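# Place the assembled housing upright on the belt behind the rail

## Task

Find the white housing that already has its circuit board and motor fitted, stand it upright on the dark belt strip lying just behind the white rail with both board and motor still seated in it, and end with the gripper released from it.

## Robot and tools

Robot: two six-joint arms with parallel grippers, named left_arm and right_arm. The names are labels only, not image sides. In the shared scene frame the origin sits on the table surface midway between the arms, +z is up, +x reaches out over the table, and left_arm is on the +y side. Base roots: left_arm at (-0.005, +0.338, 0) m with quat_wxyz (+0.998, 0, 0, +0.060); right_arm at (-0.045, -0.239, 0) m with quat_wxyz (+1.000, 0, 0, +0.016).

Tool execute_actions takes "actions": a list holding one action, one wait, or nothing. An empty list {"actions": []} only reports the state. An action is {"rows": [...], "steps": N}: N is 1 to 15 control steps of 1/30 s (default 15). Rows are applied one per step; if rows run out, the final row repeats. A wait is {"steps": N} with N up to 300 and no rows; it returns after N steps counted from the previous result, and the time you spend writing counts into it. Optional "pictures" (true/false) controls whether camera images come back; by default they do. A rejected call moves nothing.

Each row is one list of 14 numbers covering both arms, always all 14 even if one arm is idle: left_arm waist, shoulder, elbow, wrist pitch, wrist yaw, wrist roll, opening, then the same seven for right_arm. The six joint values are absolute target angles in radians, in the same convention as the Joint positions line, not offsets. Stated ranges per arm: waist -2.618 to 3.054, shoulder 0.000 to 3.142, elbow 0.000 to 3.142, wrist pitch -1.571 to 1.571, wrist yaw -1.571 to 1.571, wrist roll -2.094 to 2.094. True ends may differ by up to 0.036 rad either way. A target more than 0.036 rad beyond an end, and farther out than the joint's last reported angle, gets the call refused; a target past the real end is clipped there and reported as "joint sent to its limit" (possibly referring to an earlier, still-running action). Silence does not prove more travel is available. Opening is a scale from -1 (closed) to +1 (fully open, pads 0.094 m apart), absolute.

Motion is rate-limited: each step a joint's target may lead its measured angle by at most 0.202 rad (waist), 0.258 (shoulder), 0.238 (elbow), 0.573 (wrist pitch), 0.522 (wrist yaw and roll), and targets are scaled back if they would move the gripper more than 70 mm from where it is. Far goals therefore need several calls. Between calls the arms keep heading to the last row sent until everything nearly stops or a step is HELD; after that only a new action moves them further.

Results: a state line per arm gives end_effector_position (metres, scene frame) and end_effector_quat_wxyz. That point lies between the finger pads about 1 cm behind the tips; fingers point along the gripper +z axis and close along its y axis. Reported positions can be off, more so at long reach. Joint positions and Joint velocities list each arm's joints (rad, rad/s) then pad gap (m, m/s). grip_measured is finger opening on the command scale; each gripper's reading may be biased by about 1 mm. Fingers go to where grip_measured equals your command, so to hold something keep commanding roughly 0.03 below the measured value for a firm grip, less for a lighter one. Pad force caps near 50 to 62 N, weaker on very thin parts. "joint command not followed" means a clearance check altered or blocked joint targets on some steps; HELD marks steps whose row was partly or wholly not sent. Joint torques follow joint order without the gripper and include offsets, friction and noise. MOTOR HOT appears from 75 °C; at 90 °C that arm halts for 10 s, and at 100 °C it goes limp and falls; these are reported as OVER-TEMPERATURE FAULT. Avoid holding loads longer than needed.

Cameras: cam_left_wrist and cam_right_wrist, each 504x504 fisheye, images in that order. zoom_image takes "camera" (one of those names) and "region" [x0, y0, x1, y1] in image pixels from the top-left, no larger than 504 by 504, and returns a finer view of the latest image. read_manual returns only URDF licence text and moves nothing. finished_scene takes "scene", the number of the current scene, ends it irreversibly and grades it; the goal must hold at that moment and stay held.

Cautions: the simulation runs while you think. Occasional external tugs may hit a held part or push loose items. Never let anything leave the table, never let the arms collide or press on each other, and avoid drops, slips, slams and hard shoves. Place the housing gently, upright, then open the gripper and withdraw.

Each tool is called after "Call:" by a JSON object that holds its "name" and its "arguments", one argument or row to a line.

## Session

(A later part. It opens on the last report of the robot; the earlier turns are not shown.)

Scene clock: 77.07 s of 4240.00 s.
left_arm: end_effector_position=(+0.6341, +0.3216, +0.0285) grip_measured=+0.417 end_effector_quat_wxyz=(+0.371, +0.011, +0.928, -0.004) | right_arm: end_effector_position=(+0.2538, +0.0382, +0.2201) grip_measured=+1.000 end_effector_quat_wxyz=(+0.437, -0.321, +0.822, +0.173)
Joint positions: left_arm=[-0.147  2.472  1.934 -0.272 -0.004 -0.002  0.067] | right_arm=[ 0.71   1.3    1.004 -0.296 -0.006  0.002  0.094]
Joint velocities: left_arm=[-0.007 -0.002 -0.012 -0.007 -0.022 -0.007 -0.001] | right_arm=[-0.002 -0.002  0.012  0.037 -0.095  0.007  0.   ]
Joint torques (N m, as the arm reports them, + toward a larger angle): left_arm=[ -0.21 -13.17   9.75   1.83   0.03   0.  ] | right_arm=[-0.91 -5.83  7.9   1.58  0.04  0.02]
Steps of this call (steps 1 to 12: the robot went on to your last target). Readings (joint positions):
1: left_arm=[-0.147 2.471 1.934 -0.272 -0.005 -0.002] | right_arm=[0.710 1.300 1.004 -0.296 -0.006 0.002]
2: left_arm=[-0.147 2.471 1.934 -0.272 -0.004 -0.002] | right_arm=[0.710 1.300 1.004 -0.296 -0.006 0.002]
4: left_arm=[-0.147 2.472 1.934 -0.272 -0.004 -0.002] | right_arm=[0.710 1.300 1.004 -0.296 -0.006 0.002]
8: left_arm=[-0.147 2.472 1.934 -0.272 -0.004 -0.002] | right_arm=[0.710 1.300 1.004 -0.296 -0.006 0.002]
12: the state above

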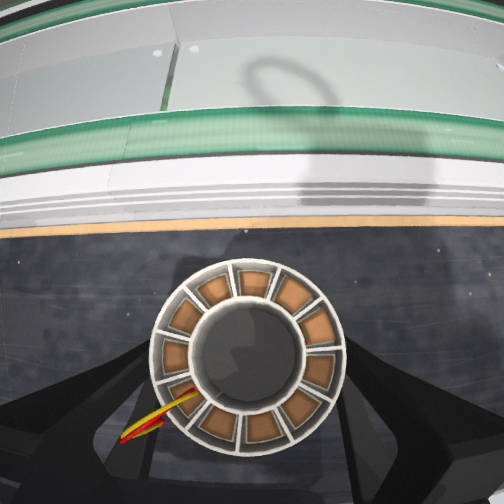

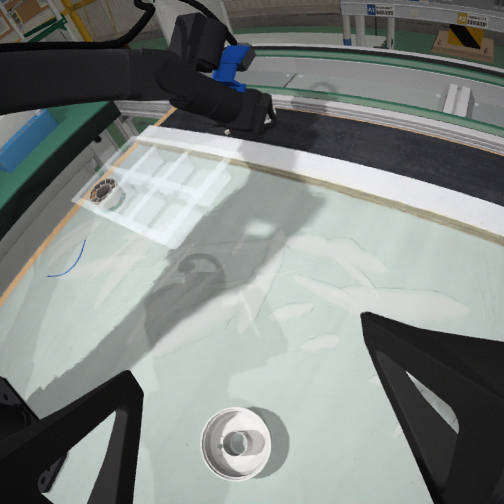

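Appears to be touching (wrist stalled).

Call:
{"name": "execute_actions", "arguments": {
  "actions": [
    {"rows":[[-0.15,2.475,1.97,-0.27,0,0,1,0.7,1.3,1,-0.3,0,0,1]]}
  ]
}}

Call:
{"name": "execute_actions", "arguments": {
  "actions": [
    {"rows":[[-0.15,2.2,1.8,-0.4,0,0,1,0.7,1.3,1,-0.3,0,0,1]]}
  ]
}}

Scene clock: 80.80 s of 4240.00 s.
left_arm: end_effector_position=(+0.6343, +0.3216, +0.0286) grip_measured=+1.000 end_effector_quat_wxyz=(+0.372, +0.011, +0.928, -0.004) | right_arm: end_effector_position=(+0.2538, +0.0382, +0.2201) grip_measured=+1.000 end_effector_quat_wxyz=(+0.437, -0.321, +0.822, +0.173)
Joint positions: left_arm=[-0.147  2.472  1.934 -0.271 -0.004 -0.002  0.094] | right_arm=[ 0.71   1.3    1.004 -0.296 -0.006  0.002  0.094]
Joint velocities: left_arm=[-0.022 -0.007 -0.022  0.037 -0.007  0.022  0.   ] | right_arm=[-0.002 -0.002  0.002  0.066  0.037  0.007  0.   ]
Joint torques (N m, as the arm reports them, + toward a larger angle): left_arm=[ -0.3  -12.93   9.73   1.59   0.05   0.02] | right_arm=[-0.92 -5.82  7.9   1.58  0.04  0.01]
Steps of this call (steps 1 to 15: the robot went on to your last target; steps 16 to 90: nothing new was sent; then 0.23 s passed at rest; steps 91 to 105: all 15 steps of this action). Readings (joint positions):
91: left_arm=[-0.147 2.472 1.934 -0.273 -0.004 -0.002] | right_arm=[0.710 1.300 1.004 -0.296 -0.006 0.002]
92: left_arm=[-0.147 2.472 1.934 -0.272 -0.004 -0.002] | right_arm=[0.710 1.300 1.004 -0.296 -0.006 0.002]
94: left_arm=[-0.147 2.472 1.934 -0.271 -0.004 -0.002] | right_arm=[0.710 1.300 1.004 -0.296 -0.006 0.002]
98: left_arm=[-0.147 2.472 1.934 -0.271 -0.004 -0.002] | right_arm=[0.710 1.300 1.004 -0.296 -0.006 0.002]
105: the state above

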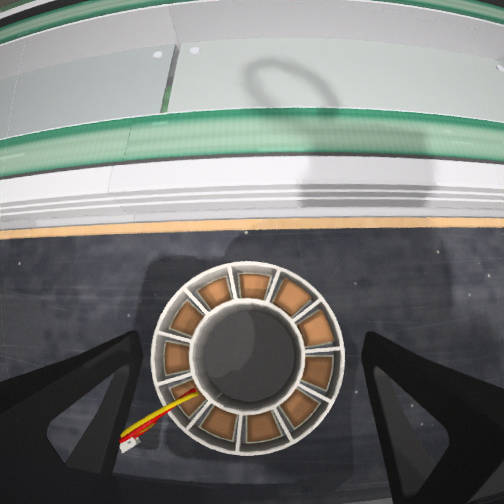

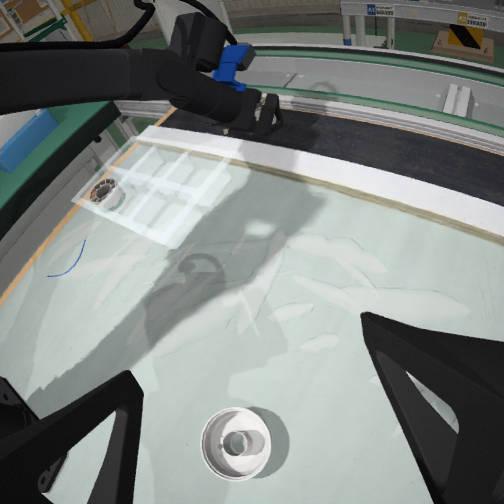

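Scene clock: 81.30 s of 4240.00 s.
left_arm: end_effector_position=(+0.5978, +0.3226, +0.1283) grip_measured=+1.000 end_effector_quat_wxyz=(+0.397, +0.011, +0.918, -0.004) | right_arm: end_effector_position=(+0.2538, +0.0382, +0.2201) grip_measured=+1.000 end_effector_quat_wxyz=(+0.437, -0.321, +0.822, +0.173)
Joint positions: left_arm=[-0.147  2.186  1.805 -0.374 -0.004 -0.002  0.094] | right_arm=[ 0.71   1.3    1.004 -0.296 -0.006  0.002  0.094]
Joint velocities: left_arm=[0.022 0.12  0.002 0.007 0.007 0.022 0.   ] | right_arm=[ 0.002  0.002 -0.002 -0.007  0.022  0.007  0.   ]
Joint torques (N m, as the arm reports them, + toward a larger angle): left_arm=[ -0.27 -11.18   6.85   1.59   0.02   0.04] | right_arm=[-0.9  -5.83  7.9   1.58  0.04  0.01]
Steps of this call (steps 1 to 15: all 15 steps of this action). Readings (joint positions):
1: left_arm=[-0.147 2.452 1.915 -0.272 -0.004 -0.002] | right_arm=[0.710 1.300 1.004 -0.296 -0.006 0.002]
2: left_arm=[-0.147 2.415 1.871 -0.297 -0.004 -0.002] | right_arm=[0.710 1.300 1.004 -0.296 -0.006 0.002]
4: left_arm=[-0.147 2.330 1.815 -0.355 -0.004 -0.002] | right_arm=[0.710 1.300 1.004 -0.296 -0.006 0.002]
8: left_arm=[-0.147 2.206 1.805 -0.376 -0.004 -0.002] | right_arm=[0.710 1.300 1.004 -0.296 -0.006 0.002]
15: the state above

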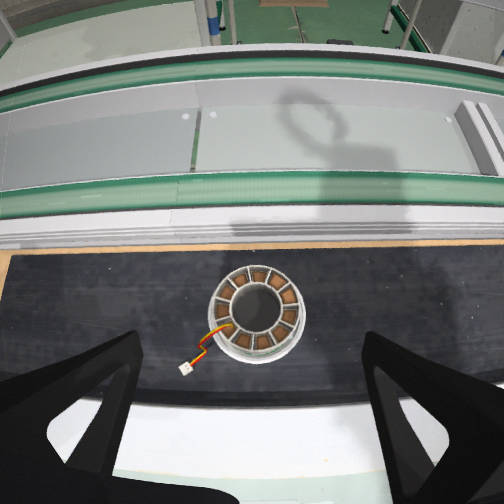

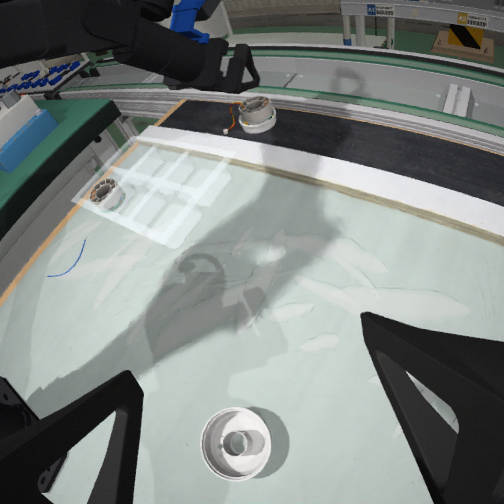

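Call:
{"name": "finished_scene", "arguments": {
  "scene": 1
}}

The scene is finished: the task was done.


## Next scene

The same job, from a new start.

Call:
{"name": "execute_actions", "arguments": {
  "actions": [
    {"rows":[[-0.8,1.0,1.0,-0.8,0,0,1,-0.3,1.0,1.0,-1.0,0,0,1]]}
  ],
  "pictures": false
}}

Call:
{"name": "execute_actions", "arguments": {
  "actions": [
    {"steps":20}
  ]
}}

Scene clock: 0.50 s of 4240.00 s.
left_arm: end_effector_position=(+0.2695, +0.2185, +0.2198) grip_measured=+1.000 end_effector_quat_wxyz=(+0.374, +0.183, +0.905, -0.092) | right_arm: end_effector_position=(+0.2243, -0.2925, +0.2089) grip_measured=+1.000 end_effector_quat_wxyz=(+0.335, +0.105, +0.936, +0.005)
Joint positions: left_arm=[-0.512  0.996  0.973 -0.758  0.035 -0.008  0.094] | right_arm=[-0.304  0.988  1.    -0.907 -0.109 -0.009  0.094]
Joint velocities: left_arm=[-2.103  0.017  0.007 -0.066 -0.212 -0.022  0.   ] | right_arm=[-0.002  0.076  0.012 -0.681  0.711  0.081  0.   ]
Joint torques (N m, as the arm reports them, + toward a larger angle): left_arm=[-0.02 -1.66  9.11  1.36 -0.01  0.07] | right_arm=[ 0.38 -1.36  7.87  1.41 -0.06  0.06]
Steps of this call (steps 1 to 15: all 15 steps of this action). Readings (joint positions):
1: left_arm=[0.506 0.884 0.801 -0.410 0.673 -0.038] | right_arm=[-0.835 1.654 0.805 -0.045 -1.075 -0.081]
2: left_arm=[0.438 0.922 0.863 -0.499 0.568 -0.033] | right_arm=[-0.792 1.614 0.846 -0.167 -0.965 -0.063]
4: left_arm=[0.293 0.982 0.949 -0.583 0.375 -0.025] | right_arm=[-0.666 1.490 0.930 -0.360 -0.769 -0.042]
8: left_arm=[0.004 0.996 0.973 -0.684 0.151 -0.014] | right_arm=[-0.415 1.205 0.996 -0.617 -0.457 -0.024]
15: the state above

Scene clock: 1.17 s of 4240.00 s.
left_arm: end_effector_position=(+0.2242, +0.1521, +0.2154) grip_measured=+1.000 end_effector_quat_wxyz=(+0.351, +0.309, +0.875, -0.129) | right_arm: end_effector_position=(+0.2049, -0.3059, +0.1961) grip_measured=+1.000 end_effector_quat_wxyz=(+0.291, +0.126, +0.948, -0.037)
Joint positions: left_arm=[-0.799  0.996  0.973 -0.783  0.008 -0.004  0.094] | right_arm=[-0.304  0.99   1.    -0.986 -0.007 -0.005  0.094]
Joint velocities: left_arm=[ 0.022 -0.007 -0.012  0.022 -0.022 -0.022  0.   ] | right_arm=[-0.022 -0.007 -0.012 -0.007  0.022 -0.022  0.   ]
Joint torques (N m, as the arm reports them, + toward a larger angle): left_arm=[-0.21 -1.55  9.14  1.43 -0.09  0.03] | right_arm=[ 0.37 -0.95  7.72  1.06  0.06  0.07]
Steps of this call (steps 1 to 20: the robot went on to your last target). Readings (joint positions):
1: left_arm=[-0.585 0.996 0.973 -0.761 0.029 -0.007] | right_arm=[-0.304 0.990 1.000 -0.926 -0.088 -0.009]
2: left_arm=[-0.659 0.996 0.973 -0.763 0.025 -0.007] | right_arm=[-0.304 0.990 1.000 -0.940 -0.071 -0.008]
4: left_arm=[-0.768 0.996 0.973 -0.767 0.026 -0.005] | right_arm=[-0.304 0.990 1.000 -0.959 -0.047 -0.007]
8: left_arm=[-0.799 0.996 0.973 -0.777 0.019 -0.004] | right_arm=[-0.304 0.990 1.000 -0.977 -0.022 -0.005]
20: the state above

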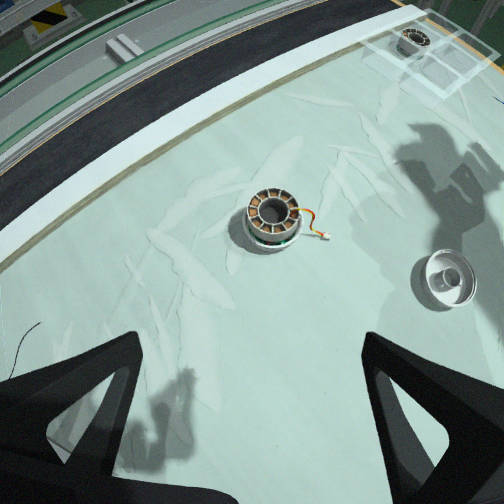

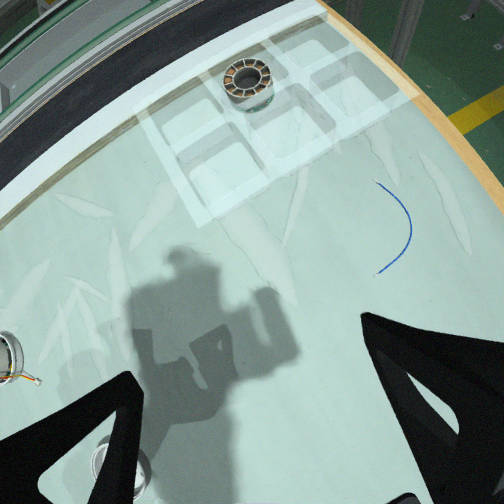

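Call:
{"name": "execute_actions", "arguments": {
  "actions": [
    {"rows":[[-0.855,1.78,1.07,-0.06,0,0,1,-0.8,1.0,1.0,-1.0,0,0,1]]}
  ],
  "pictures": false
}}

Call:
{"name": "execute_actions", "arguments": {
  "actions": [
    {"steps":20}
  ]
}}

Scene clock: 6.20 s of 4240.00 s.
left_arm: end_effector_position=(+0.3427, +0.0299, +0.0620) grip_measured=+1.000 end_effector_quat_wxyz=(+0.322, +0.332, +0.878, -0.125) | right_arm: end_effector_position=(+0.1425, -0.4169, +0.1960) grip_measured=+1.000 end_effector_quat_wxyz=(+0.271, +0.354, +0.888, -0.111)
Joint positions: left_arm=[-0.844  1.814  1.062 -0.114  0.006 -0.004  0.094] | right_arm=[-0.793  0.99   1.    -0.986  0.005 -0.003  0.094]
Joint velocities: left_arm=[ 0.012  0.486 -0.144  0.007  0.022 -0.007  0.   ] | right_arm=[-0.017 -0.007  0.002 -0.081  0.007 -0.037  0.   ]
Joint torques (N m, as the arm reports them, + toward a larger angle): left_arm=[ -0.95 -12.8    7.81   2.16  -0.03   0.02] | right_arm=[-0.6  -0.97  7.71  1.11 -0.06  0.06]
Steps of this call (steps 1 to 15: the robot went on to your last target; steps 16 to 90: nothing new was sent; then 1.53 s passed at rest; steps 91 to 105: all 15 steps of this action). Readings (joint positions):
91: left_arm=[-0.801 1.010 0.975 -0.759 0.006 -0.004] | right_arm=[-0.332 0.990 1.000 -0.986 -0.020 -0.005]
92: left_arm=[-0.809 1.043 0.985 -0.704 0.006 -0.004] | right_arm=[-0.398 0.990 1.000 -0.986 -0.021 -0.005]
94: left_arm=[-0.822 1.140 1.009 -0.564 0.006 -0.004] | right_arm=[-0.546 0.990 1.000 -0.986 -0.015 -0.005]
98: left_arm=[-0.839 1.402 1.054 -0.278 0.006 -0.004] | right_arm=[-0.776 0.990 1.000 -0.986 0.003 -0.004]
105: the state above

Scene clock: 6.87 s of 4240.00 s.
left_arm: end_effector_position=(+0.3490, +0.0243, +0.0762) grip_measured=+1.000 end_effector_quat_wxyz=(+0.349, +0.328, +0.867, -0.136) | right_arm: end_effector_position=(+0.1425, -0.4169, +0.1960) grip_measured=+1.000 end_effector_quat_wxyz=(+0.271, +0.354, +0.888, -0.111)
Joint positions: left_arm=[-0.844  1.796  1.057 -0.064  0.006 -0.004  0.094] | right_arm=[-0.793  0.99   1.    -0.986  0.005 -0.003  0.094]
Joint velocities: left_arm=[ 0.012  0.002  0.002 -0.007 -0.007  0.066  0.   ] | right_arm=[-0.007 -0.002  0.002 -0.066 -0.051  0.022  0.   ]
Joint torques (N m, as the arm reports them, + toward a larger angle): left_arm=[-0.88 -9.27  7.7   1.67 -0.05  0.06] | right_arm=[-0.61 -0.97  7.71  1.11 -0.06  0.06]
Steps of this call (steps 1 to 20: the robot went on to your last target). Readings (joint positions):
1: left_arm=[-0.844 1.824 1.058 -0.116 0.006 -0.004] | right_arm=[-0.793 0.990 1.000 -0.986 0.005 -0.003]
2: left_arm=[-0.844 1.824 1.057 -0.117 0.006 -0.004] | right_arm=[-0.793 0.990 1.000 -0.986 0.005 -0.003]
4: left_arm=[-0.844 1.814 1.057 -0.101 0.006 -0.004] | right_arm=[-0.793 0.990 1.000 -0.986 0.005 -0.003]
8: left_arm=[-0.844 1.797 1.057 -0.073 0.006 -0.004] | right_arm=[-0.793 0.990 1.000 -0.986 0.005 -0.003]
20: the state above

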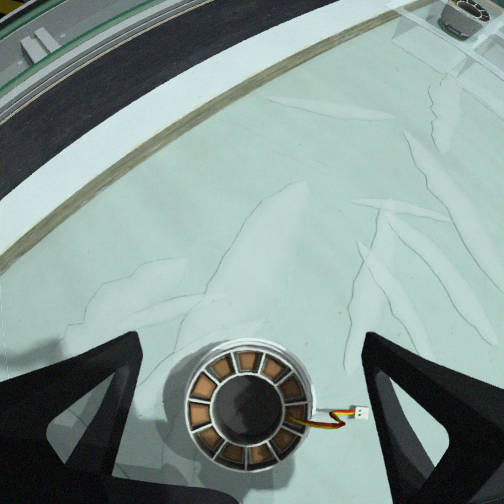

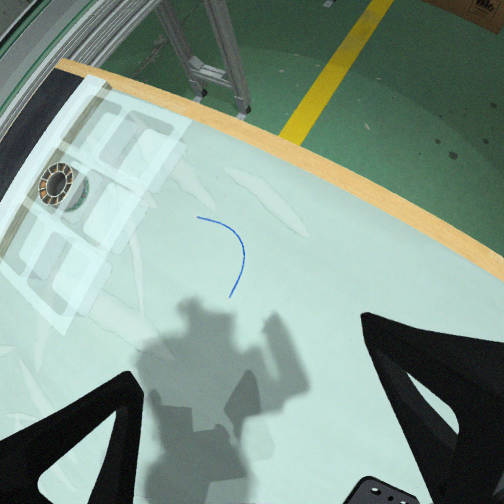

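Call:
{"name": "execute_actions", "arguments": {
  "actions": [
    {"rows":[[-0.85,1.71,0.94,-0.02,0,0,1,-0.8,1.0,1.0,-1.0,0,0,1]],"steps":10}
  ],
  "pictures": false
}}

Call:
{"name": "execute_actions", "arguments": {
  "actions": [
    {"rows":[[-0.85,1.74,0.92,0.06,0,0,1,-0.8,1,1,-1,0,0,1],[-0.85,1.76,0.9,0.1,0,0,1,-0.8,1,1,-1,0,0,1],[-0.85,1.78,0.88,0.14,0,0,1,-0.8,1,1,-1,0,0,1],[-0.85,1.8,0.87,0.18,0,0,1,-0.8,1,1,-1,0,0,1],[-0.85,1.82,0.86,0.21,0,0,1,-0.8,1,1,-1,0,0,1],[-0.85,1.83,0.85,0.21,0,0,1,-0.8,1,1,-1,0,0,1],[-0.85,1.84,0.84,0.21,0,0,1,-0.8,1,1,-1,0,0,1],[-0.85,1.85,0.825,0.21,0,0,1,-0.8,1,1,-1,0,0,1]]}
  ]
}}

Scene clock: 11.37 s of 4240.00 s.
left_arm: end_effector_position=(+0.3342, +0.0374, +0.0745) grip_measured=+1.000 end_effector_quat_wxyz=(+0.352, +0.327, +0.866, -0.137) | right_arm: end_effector_position=(+0.1425, -0.4169, +0.1960) grip_measured=+1.000 end_effector_quat_wxyz=(+0.271, +0.354, +0.888, -0.111)
Joint positions: left_arm=[-0.844  1.729  0.961 -0.029  0.006 -0.004  0.094] | right_arm=[-0.793  0.99   1.    -0.986  0.005 -0.003  0.094]
Joint velocities: left_arm=[-0.002  0.002 -0.002  0.066  0.007  0.007  0.   ] | right_arm=[ 0.012  0.002  0.007 -0.037 -0.007 -0.022  0.   ]
Joint torques (N m, as the arm reports them, + toward a larger angle): left_arm=[-0.53 -8.86  5.09  1.62 -0.05  0.05] | right_arm=[-0.59 -0.96  7.73  1.1  -0.06  0.06]
Steps of this call (steps 1 to 15: the robot went on to your last target; steps 16 to 90: nothing new was sent; then 1.17 s passed at rest; steps 91 to 100: all 10 steps of this action). Readings (joint positions):
91: left_arm=[-0.844 1.788 1.042 -0.049 0.006 -0.004] | right_arm=[-0.793 0.990 1.000 -0.986 0.005 -0.003]
92: left_arm=[-0.844 1.769 1.015 -0.036 0.006 -0.004] | right_arm=[-0.793 0.990 1.000 -0.986 0.005 -0.003]
94: left_arm=[-0.844 1.736 0.973 -0.034 0.006 -0.004] | right_arm=[-0.793 0.990 1.000 -0.986 0.005 -0.003]
98: left_arm=[-0.844 1.729 0.961 -0.034 0.006 -0.004] | right_arm=[-0.793 0.990 1.000 -0.986 0.005 -0.003]
100: the state above

Scene clock: 11.87 s of 4240.00 s.
left_arm: end_effector_position=(+0.3298, +0.0416, +0.0208) grip_measured=+1.000 end_effector_quat_wxyz=(+0.350, +0.328, +0.867, -0.135) | right_arm: end_effector_position=(+0.1425, -0.4169, +0.1960) grip_measured=+1.000 end_effector_quat_wxyz=(+0.271, +0.354, +0.888, -0.111)
Joint positions: left_arm=[-0.844  1.844  0.844  0.199  0.004 -0.002  0.094] | right_arm=[-0.793  0.99   1.    -0.986  0.005 -0.003  0.094]
Joint velocities: left_arm=[-0.002 -0.002 -0.017  0.095 -0.022 -0.081  0.   ] | right_arm=[-0.032  0.007  0.002 -0.037  0.022  0.022  0.   ]
Joint torques (N m, as the arm reports them, + toward a larger angle): left_arm=[-0.62 -7.44  4.48  1.63 -0.05 -0.01] | right_arm=[-0.58 -0.96  7.72  1.1  -0.06  0.06]
Steps of this call (steps 1 to 15: all 15 steps of this action). Readings (joint positions):
1: left_arm=[-0.844 1.729 0.957 -0.017 0.006 -0.004] | right_arm=[-0.793 0.990 1.000 -0.986 0.005 -0.003]
2: left_arm=[-0.844 1.730 0.949 0.006 0.006 -0.004] | right_arm=[-0.793 0.990 1.000 -0.986 0.005 -0.003]
4: left_arm=[-0.844 1.743 0.927 0.069 0.006 -0.004] | right_arm=[-0.793 0.990 1.000 -0.986 0.005 -0.003]
8: left_arm=[-0.844 1.812 0.880 0.165 0.006 -0.004] | right_arm=[-0.793 0.990 1.000 -0.986 0.005 -0.003]
15: the state above

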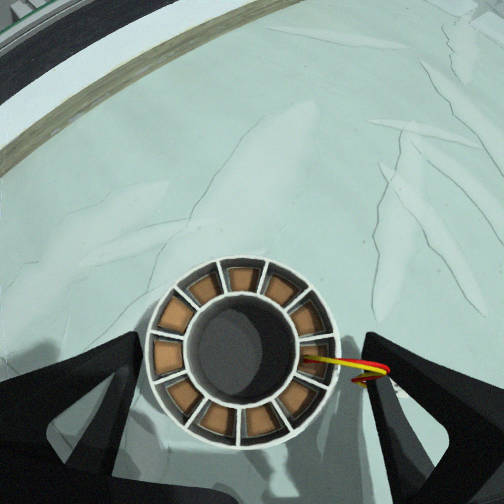

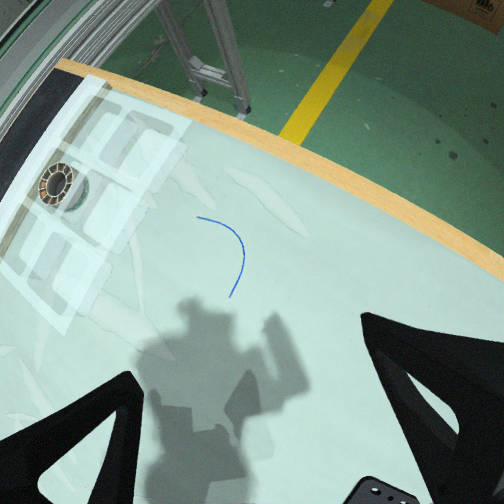

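Call:
{"name": "execute_actions", "arguments": {
  "actions": [
    {"rows":[[-0.83,1.85,0.825,0.2,0,0,0.38,-0.8,1,1,-1,0,0,1]]}
  ],
  "pictures": false
}}

Call:
{"name": "execute_actions", "arguments": {
  "actions": [
    {"rows":[[-0.83,1.83,0.89,0.14,0,0,0.38,-0.8,1,1,-1,0,0,1],[-0.83,1.82,0.92,0.1,0,0,0.38,-0.8,1,1,-1,0,0,1],[-0.83,1.81,0.95,0.06,0,0,0.38,-0.8,1,1,-1,0,0,1],[-0.83,1.8,0.98,0.02,0,0,0.38,-0.8,1,1,-1,0,0,1],[-0.82,1.79,1.01,-0.02,0,0,0.38,-0.8,1,1,-1,0,0,1],[-0.8,1.78,1.04,-0.06,0,0,0.38,-0.8,1,1,-1,0,0,1],[-0.77,1.77,1.07,-0.1,0,0,0.38,-0.8,1,1,-1,0,0,1],[-0.73,1.76,1.1,-0.14,0,0,0.38,-0.8,1,1,-1,0,0,1],[-0.69,1.75,1.13,-0.17,0,0,0.38,-0.8,1,1,-1,0,0,1],[-0.65,1.74,1.16,-0.2,0,0,0.38,-0.8,1,1,-1,0,0,1],[-0.61,1.74,1.18,-0.21,0,0,0.38,-0.8,1,1,-1,0,0,1],[-0.57,1.74,1.18,-0.21,0,0,0.38,-0.8,1,1,-1,0,0,1],[-0.53,1.74,1.18,-0.21,0,0,0.38,-0.8,1,1,-1,0,0,1],[-0.49,1.74,1.18,-0.21,0,0,0.38,-0.8,1,1,-1,0,0,1],[-0.45,1.74,1.18,-0.21,0,0,0.38,-0.8,1,1,-1,0,0,1]]}
  ],
  "pictures": false
}}

Call:
{"name": "execute_actions", "arguments": {
  "actions": [
    {"rows":[[-0.41,1.8,1.26,-0.22,0,0,0.38,-0.8,1,1,-1,0,0,1],[-0.37,1.85,1.32,-0.23,0,0,0.38,-0.8,1,1,-1,0,0,1],[-0.33,1.9,1.39,-0.25,0,0,0.38,-0.8,1,1,-1,0,0,1],[-0.3,1.95,1.45,-0.26,0,0,0.38,-0.8,1,1,-1,0,0,1],[-0.27,2,1.52,-0.27,0,0,0.38,-0.8,1,1,-1,0,0,1],[-0.24,2.05,1.58,-0.28,0,0,0.38,-0.8,1,1,-1,0,0,1],[-0.22,2.1,1.65,-0.3,0,0,0.38,-0.8,1,1,-1,0,0,1],[-0.2,2.15,1.71,-0.31,0,0,0.38,-0.8,1,1,-1,0,0,1],[-0.2,2.2,1.78,-0.32,0,0,0.38,-0.8,1,1,-1,0,0,1],[-0.2,2.25,1.84,-0.33,0,0,0.38,-0.8,1,1,-1,0,0,1],[-0.2,2.3,1.91,-0.34,0,0,0.38,-0.8,1,1,-1,0,0,1],[-0.2,2.35,1.97,-0.35,0,0,0.38,-0.8,1,1,-1,0,0,1]]}
  ],
  "pictures": false
}}

Call:
{"name": "execute_actions", "arguments": {
  "actions": [
    {"steps":12}
  ]
}}

Scene clock: 25.20 s of 4240.00 s.
left_arm: end_effector_position=(+0.3312, +0.0414, +0.0220) grip_measured=+0.420 end_effector_quat_wxyz=(+0.354, +0.327, +0.866, -0.136) | right_arm: end_effector_position=(+0.1425, -0.4168, +0.1960) grip_measured=+1.000 end_effector_quat_wxyz=(+0.271, +0.354, +0.888, -0.111)
Joint positions: left_arm=[-0.842  1.844  0.844  0.206  0.004 -0.002  0.067] | right_arm=[-0.793  0.99   1.    -0.987  0.005 -0.003  0.094]
Joint velocities: left_arm=[-0.007 -0.027 -0.017  0.007  0.066  0.007  0.   ] | right_arm=[ 0.002  0.002 -0.027  0.007  0.037 -0.037  0.   ]
Joint torques (N m, as the arm reports them, + toward a larger angle): left_arm=[ 0.85 -7.28  4.57  1.58 -0.02  0.04] | right_arm=[-0.61 -0.97  7.72  1.1  -0.06  0.06]
Steps of this call (steps 1 to 15: the robot went on to your last target; steps 16 to 90: nothing new was sent; then 9.83 s passed at rest; steps 91 to 105: all 15 steps of this action). Readings (joint positions):
91: left_arm=[-0.844 1.844 0.844 0.207 0.004 -0.002] | right_arm=[-0.793 0.990 1.000 -0.987 0.005 -0.003]
92: left_arm=[-0.844 1.844 0.844 0.207 0.004 -0.002] | right_arm=[-0.793 0.990 1.000 -0.987 0.005 -0.003]
94: left_arm=[-0.843 1.844 0.844 0.206 0.004 -0.002] | right_arm=[-0.793 0.990 1.000 -0.987 0.005 -0.003]
98: left_arm=[-0.842 1.844 0.844 0.206 0.004 -0.002] | right_arm=[-0.793 0.990 1.000 -0.987 0.005 -0.003]
105: the state above

Scene clock: 25.70 s of 4240.00 s.
left_arm: end_effector_position=(+0.4385, +0.1343, +0.1186) grip_measured=+0.420 end_effector_quat_wxyz=(+0.391, +0.196, +0.895, -0.092) | right_arm: end_effector_position=(+0.1425, -0.4168, +0.1960) grip_measured=+1.000 end_effector_quat_wxyz=(+0.271, +0.354, +0.888, -0.111)
Joint positions: left_arm=[-0.546  1.761  1.152 -0.136  0.015 -0.002  0.067] | right_arm=[-0.793  0.99   1.    -0.987  0.005 -0.003  0.094]
Joint velocities: left_arm=[ 1.414 -0.154  0.242 -0.11   0.007  0.066 -0.   ] | right_arm=[ 0.007 -0.002  0.007 -0.037  0.007 -0.007  0.   ]
Joint torques (N m, as the arm reports them, + toward a larger angle): left_arm=[ 0.76 -9.05  8.13  1.12 -0.17  0.05] | right_arm=[-0.61 -0.97  7.72  1.1  -0.06  0.06]
Steps of this call (steps 1 to 15: all 15 steps of this action). Readings (joint positions):
1: left_arm=[-0.842 1.844 0.846 0.202 0.004 -0.002] | right_arm=[-0.793 0.990 1.000 -0.987 0.005 -0.003]
2: left_arm=[-0.842 1.844 0.854 0.186 0.004 -0.002] | right_arm=[-0.793 0.990 1.000 -0.987 0.005 -0.003]
4: left_arm=[-0.842 1.844 0.891 0.128 0.004 -0.002] | right_arm=[-0.793 0.990 1.000 -0.987 0.005 -0.003]
8: left_arm=[-0.813 1.822 0.999 -0.019 0.010 -0.002] | right_arm=[-0.793 0.990 1.000 -0.987 0.005 -0.003]
15: the state above

Scene clock: 26.20 s of 4240.00 s.
left_arm: end_effector_position=(+0.6321, +0.3024, +0.0927) grip_measured=+0.420 end_effector_quat_wxyz=(+0.407, +0.025, +0.913, -0.009) | right_arm: end_effector_position=(+0.1425, -0.4168, +0.1960) grip_measured=+1.000 end_effector_quat_wxyz=(+0.271, +0.354, +0.888, -0.111)
Joint positions: left_arm=[-0.179  2.351  1.921 -0.303 -0.008 -0.002  0.067] | right_arm=[-0.793  0.99   1.    -0.987  0.005 -0.003  0.094]
Joint velocities: left_arm=[-0.085  0.383  0.134 -0.344 -0.022  0.022 -0.001] | right_arm=[-0.002 -0.022 -0.032  0.007  0.037 -0.022  0.   ]
Joint torques (N m, as the arm reports them, + toward a larger angle): left_arm=[ -1.36 -14.59  10.44   1.62   0.07  -0.01] | right_arm=[-0.6  -0.96  7.72  1.11 -0.06  0.05]
Steps of this call (steps 1 to 15: all 15 steps of this action). Readings (joint positions):
1: left_arm=[-0.496 1.762 1.170 -0.152 0.013 -0.002] | right_arm=[-0.793 0.990 1.000 -0.987 0.005 -0.003]
2: left_arm=[-0.448 1.776 1.203 -0.176 0.011 -0.002] | right_arm=[-0.793 0.990 1.000 -0.987 0.005 -0.003]
4: left_arm=[-0.362 1.848 1.313 -0.214 0.006 -0.002] | right_arm=[-0.793 0.990 1.000 -0.987 0.005 -0.003]
8: left_arm=[-0.238 2.054 1.580 -0.247 0.002 -0.002] | right_arm=[-0.793 0.990 1.000 -0.987 0.005 -0.003]
15: the state above

Scene clock: 26.60 s of 4240.00 s.
left_arm: end_effector_position=(+0.6208, +0.2927, +0.0707) grip_measured=+0.420 end_effector_quat_wxyz=(+0.371, +0.033, +0.928, -0.012) | right_arm: end_effector_position=(+0.1425, -0.4168, +0.1960) grip_measured=+1.000 end_effector_quat_wxyz=(+0.271, +0.354, +0.888, -0.111)
Joint positions: left_arm=[-0.194  2.37   1.922 -0.361 -0.005 -0.002  0.067] | right_arm=[-0.793  0.99   1.    -0.987  0.005 -0.003  0.094]
Joint velocities: left_arm=[-0.007 -0.007 -0.002 -0.081 -0.022 -0.007  0.   ] | right_arm=[ 0.002 -0.002  0.002  0.037 -0.037 -0.022  0.   ]
Joint torques (N m, as the arm reports them, + toward a larger angle): left_arm=[ -0.43 -14.21  10.72   1.76   0.03   0.05] | right_arm=[-0.6  -0.96  7.71  1.11 -0.06  0.06]
Steps of this call (steps 1 to 12: the robot went on to your last target). Readings (joint positions):
1: left_arm=[-0.181 2.360 1.922 -0.314 -0.008 -0.002] | right_arm=[-0.793 0.990 1.000 -0.987 0.005 -0.003]
2: left_arm=[-0.184 2.366 1.922 -0.329 -0.008 -0.002] | right_arm=[-0.793 0.990 1.000 -0.987 0.005 -0.003]
4: left_arm=[-0.190 2.370 1.922 -0.351 -0.007 -0.002] | right_arm=[-0.793 0.990 1.000 -0.987 0.005 -0.003]
8: left_arm=[-0.194 2.370 1.922 -0.359 -0.005 -0.002] | right_arm=[-0.793 0.990 1.000 -0.987 0.005 -0.003]
12: the state above

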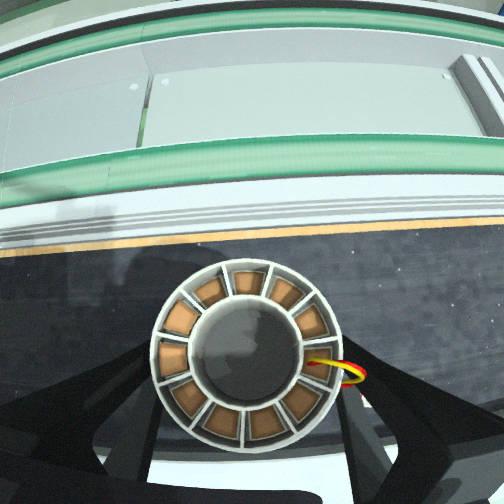

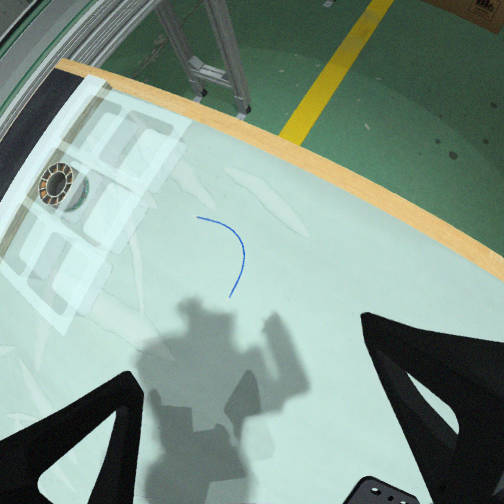

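Call:
{"name": "execute_actions", "arguments": {
  "actions": [
    {"rows":[[-0.2,2.38,1.97,-0.31,0,0,0.38,-0.8,1,1,-1,0,0,1],[-0.2,2.39,1.97,-0.3,0,0,0.38,-0.8,1,1,-1,0,0,1],[-0.2,2.4,1.97,-0.29,0,0,0.38,-0.8,1,1,-1,0,0,1],[-0.2,2.41,1.97,-0.28,0,0,0.38,-0.8,1,1,-1,0,0,1],[-0.2,2.42,1.97,-0.27,0,0,0.38,-0.8,1,1,-1,0,0,1],[-0.2,2.43,1.97,-0.26,0,0,0.38,-0.8,1,1,-1,0,0,1],[-0.2,2.44,1.97,-0.25,0,0,0.38,-0.8,1,1,-1,0,0,1],[-0.2,2.445,1.97,-0.25,0,0,0.38,-0.8,1,1,-1,0,0,1],[-0.2,2.45,1.97,-0.25,0,0,0.38,-0.8,1,1,-1,0,0,1],[-0.2,2.455,1.97,-0.25,0,0,0.38,-0.8,1,1,-1,0,0,1],[-0.2,2.46,1.97,-0.25,0,0,0.38,-0.8,1,1,-1,0,0,1],[-0.2,2.465,1.97,-0.25,0,0,0.38,-0.8,1,1,-1,0,0,1],[-0.2,2.47,1.97,-0.25,0,0,0.38,-0.8,1,1,-1,0,0,1],[-0.2,2.475,1.97,-0.25,0,0,0.38,-0.8,1,1,-1,0,0,1],[-0.2,2.48,1.97,-0.25,0,0,0.38,-0.8,1,1,-1,0,0,1]]}
  ],
  "pictures": false
}}

Call:
{"name": "execute_actions", "arguments": {
  "actions": [
    {"steps":10}
  ],
  "pictures": false
}}

Scene clock: 33.33 s of 4240.00 s.
left_arm: end_effector_position=(+0.6324, +0.2917, +0.0296) grip_measured=+0.420 end_effector_quat_wxyz=(+0.371, +0.033, +0.928, -0.012) | right_arm: end_effector_position=(+0.1425, -0.4168, +0.1960) grip_measured=+1.000 end_effector_quat_wxyz=(+0.271, +0.354, +0.888, -0.111)
Joint positions: left_arm=[-0.194  2.47   1.935 -0.276 -0.005 -0.002  0.067] | right_arm=[-0.793  0.99   1.    -0.987  0.005 -0.003  0.094]
Joint velocities: left_arm=[-0.012 -0.017  0.027  0.139 -0.007 -0.007 -0.001] | right_arm=[-0.007  0.002 -0.002  0.066 -0.037  0.007  0.   ]
Joint torques (N m, as the arm reports them, + toward a larger angle): left_arm=[ -0.51 -12.51   9.7    1.66   0.03   0.02] | right_arm=[-0.6  -0.97  7.72  1.11 -0.06  0.06]
Steps of this call (steps 1 to 30: the robot went on to your last target; steps 31 to 90: nothing new was sent; then 3.23 s passed at rest; steps 91 to 105: all 15 steps of this action). Readings (joint positions):
91: left_arm=[-0.194 2.370 1.922 -0.360 -0.005 -0.002] | right_arm=[-0.793 0.990 1.000 -0.987 0.005 -0.003]
92: left_arm=[-0.194 2.372 1.922 -0.355 -0.005 -0.002] | right_arm=[-0.793 0.990 1.000 -0.987 0.005 -0.003]
94: left_arm=[-0.194 2.381 1.926 -0.338 -0.005 -0.002] | right_arm=[-0.793 0.990 1.000 -0.987 0.005 -0.003]
98: left_arm=[-0.194 2.417 1.935 -0.296 -0.005 -0.002] | right_arm=[-0.793 0.990 1.000 -0.987 0.005 -0.003]
105: the state above

Scene clock: 33.67 s of 4240.00 s.
left_arm: end_effector_position=(+0.6337, +0.2916, +0.0296) grip_measured=+0.420 end_effector_quat_wxyz=(+0.374, +0.033, +0.927, -0.012) | right_arm: end_effector_position=(+0.1425, -0.4168, +0.1960) grip_measured=+1.000 end_effector_quat_wxyz=(+0.271, +0.354, +0.888, -0.111)
Joint positions: left_arm=[-0.194  2.472  1.935 -0.268 -0.004 -0.002  0.067] | right_arm=[-0.793  0.99   1.    -0.987  0.005 -0.003  0.094]
Joint velocities: left_arm=[ 0.002  0.007  0.017  0.037 -0.022  0.007  0.   ] | right_arm=[-0.007 -0.012 -0.002 -0.007 -0.066 -0.022  0.   ]
Joint torques (N m, as the arm reports them, + toward a larger angle): left_arm=[ -0.44 -12.81   9.8    1.82   0.05   0.03] | right_arm=[-0.6  -0.96  7.71  1.11 -0.06  0.06]
Steps of this call (steps 1 to 10: the robot went on to your last target). Readings (joint positions):
1: left_arm=[-0.194 2.470 1.935 -0.272 -0.005 -0.002] | right_arm=[-0.793 0.990 1.000 -0.987 0.005 -0.003]
2: left_arm=[-0.194 2.470 1.935 -0.271 -0.005 -0.002] | right_arm=[-0.793 0.990 1.000 -0.987 0.005 -0.003]
4: left_arm=[-0.194 2.472 1.935 -0.270 -0.004 -0.002] | right_arm=[-0.793 0.990 1.000 -0.987 0.005 -0.003]
8: left_arm=[-0.194 2.472 1.935 -0.268 -0.004 -0.002] | right_arm=[-0.793 0.990 1.000 -0.987 0.005 -0.003]
10: the state above

Call:
{"name": "execute_actions", "arguments": {
  "actions": [
    {"rows":[[-0.2,2.47,1.97,-0.265,0,0,1,-0.8,1,1,-1,0,0,1]],"steps":10}
  ],
  "pictures": false
}}

Call:
{"name": "execute_actions", "arguments": {
  "actions": [
    {"rows":[[-0.2,2.2,1.8,-0.4,0,0,1,-0.8,1,1,-1,0,0,1]]}
  ]
}}

Scene clock: 36.60 s of 4240.00 s.
left_arm: end_effector_position=(+0.6339, +0.2916, +0.0298) grip_measured=+1.000 end_effector_quat_wxyz=(+0.374, +0.033, +0.927, -0.012) | right_arm: end_effector_position=(+0.1425, -0.4168, +0.1960) grip_measured=+1.000 end_effector_quat_wxyz=(+0.271, +0.354, +0.888, -0.111)
Joint positions: left_arm=[-0.194  2.472  1.935 -0.266 -0.004 -0.002  0.094] | right_arm=[-0.793  0.99   1.    -0.987  0.005 -0.003  0.094]
Joint velocities: left_arm=[-0.017  0.012 -0.032  0.007  0.11   0.066  0.   ] | right_arm=[-0.012  0.002  0.007 -0.007  0.022 -0.022  0.   ]
Joint torques (N m, as the arm reports them, + toward a larger angle): left_arm=[ -0.33 -13.45   9.59   1.64   0.01   0.05] | right_arm=[-0.59 -0.96  7.71  1.11 -0.06  0.06]
Steps of this call (steps 1 to 15: the robot went on to your last target; steps 16 to 78: nothing new was sent; steps 79 to 88: all 10 steps of this action). Readings (joint positions):
79: left_arm=[-0.194 2.472 1.935 -0.268 -0.004 -0.002] | right_arm=[-0.793 0.990 1.000 -0.987 0.005 -0.003]
80: left_arm=[-0.194 2.472 1.935 -0.268 -0.004 -0.002] | right_arm=[-0.793 0.990 1.000 -0.987 0.005 -0.003]
82: left_arm=[-0.194 2.472 1.935 -0.266 -0.004 -0.002] | right_arm=[-0.793 0.990 1.000 -0.987 0.005 -0.003]
86: left_arm=[-0.194 2.472 1.935 -0.266 -0.004 -0.002] | right_arm=[-0.793 0.990 1.000 -0.987 0.005 -0.003]
88: the state above

Scene clock: 37.10 s of 4240.00 s.
left_arm: end_effector_position=(+0.5974, +0.2943, +0.1311) grip_measured=+1.000 end_effector_quat_wxyz=(+0.400, +0.032, +0.916, -0.013) | right_arm: end_effector_position=(+0.1425, -0.4168, +0.1960) grip_measured=+1.000 end_effector_quat_wxyz=(+0.271, +0.354, +0.888, -0.111)
Joint positions: left_arm=[-0.194  2.184  1.807 -0.371 -0.004 -0.002  0.094] | right_arm=[-0.793  0.99   1.    -0.987  0.005 -0.003  0.094]
Joint velocities: left_arm=[-0.002  0.1    0.017 -0.081 -0.007 -0.081  0.   ] | right_arm=[ 0.017 -0.002  0.002 -0.007 -0.051 -0.022  0.   ]
Joint torques (N m, as the arm reports them, + toward a larger angle): left_arm=[ -0.59 -11.07   6.99   1.55   0.05   0.04] | right_arm=[-0.6  -0.96  7.72  1.11 -0.06  0.05]
Steps of this call (steps 1 to 15: all 15 steps of this action). Readings (joint positions):
1: left_arm=[-0.194 2.452 1.916 -0.267 -0.004 -0.002] | right_arm=[-0.793 0.990 1.000 -0.987 0.005 -0.003]
2: left_arm=[-0.194 2.414 1.872 -0.293 -0.004 -0.002] | right_arm=[-0.793 0.990 1.000 -0.987 0.005 -0.003]
4: left_arm=[-0.194 2.329 1.817 -0.353 -0.004 -0.002] | right_arm=[-0.793 0.990 1.000 -0.987 0.005 -0.003]
8: left_arm=[-0.194 2.205 1.807 -0.373 -0.004 -0.002] | right_arm=[-0.793 0.990 1.000 -0.987 0.005 -0.003]
15: the state above

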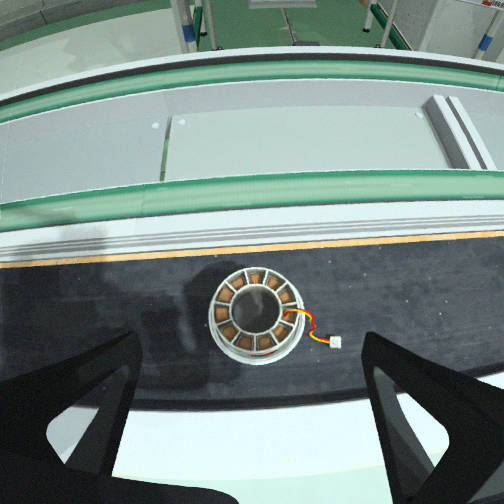

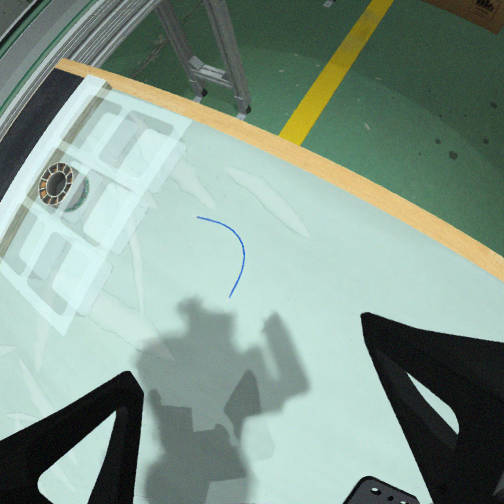

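Call:
{"name": "finished_scene", "arguments": {
  "scene": 2
}}

The scene is finished: the task was done.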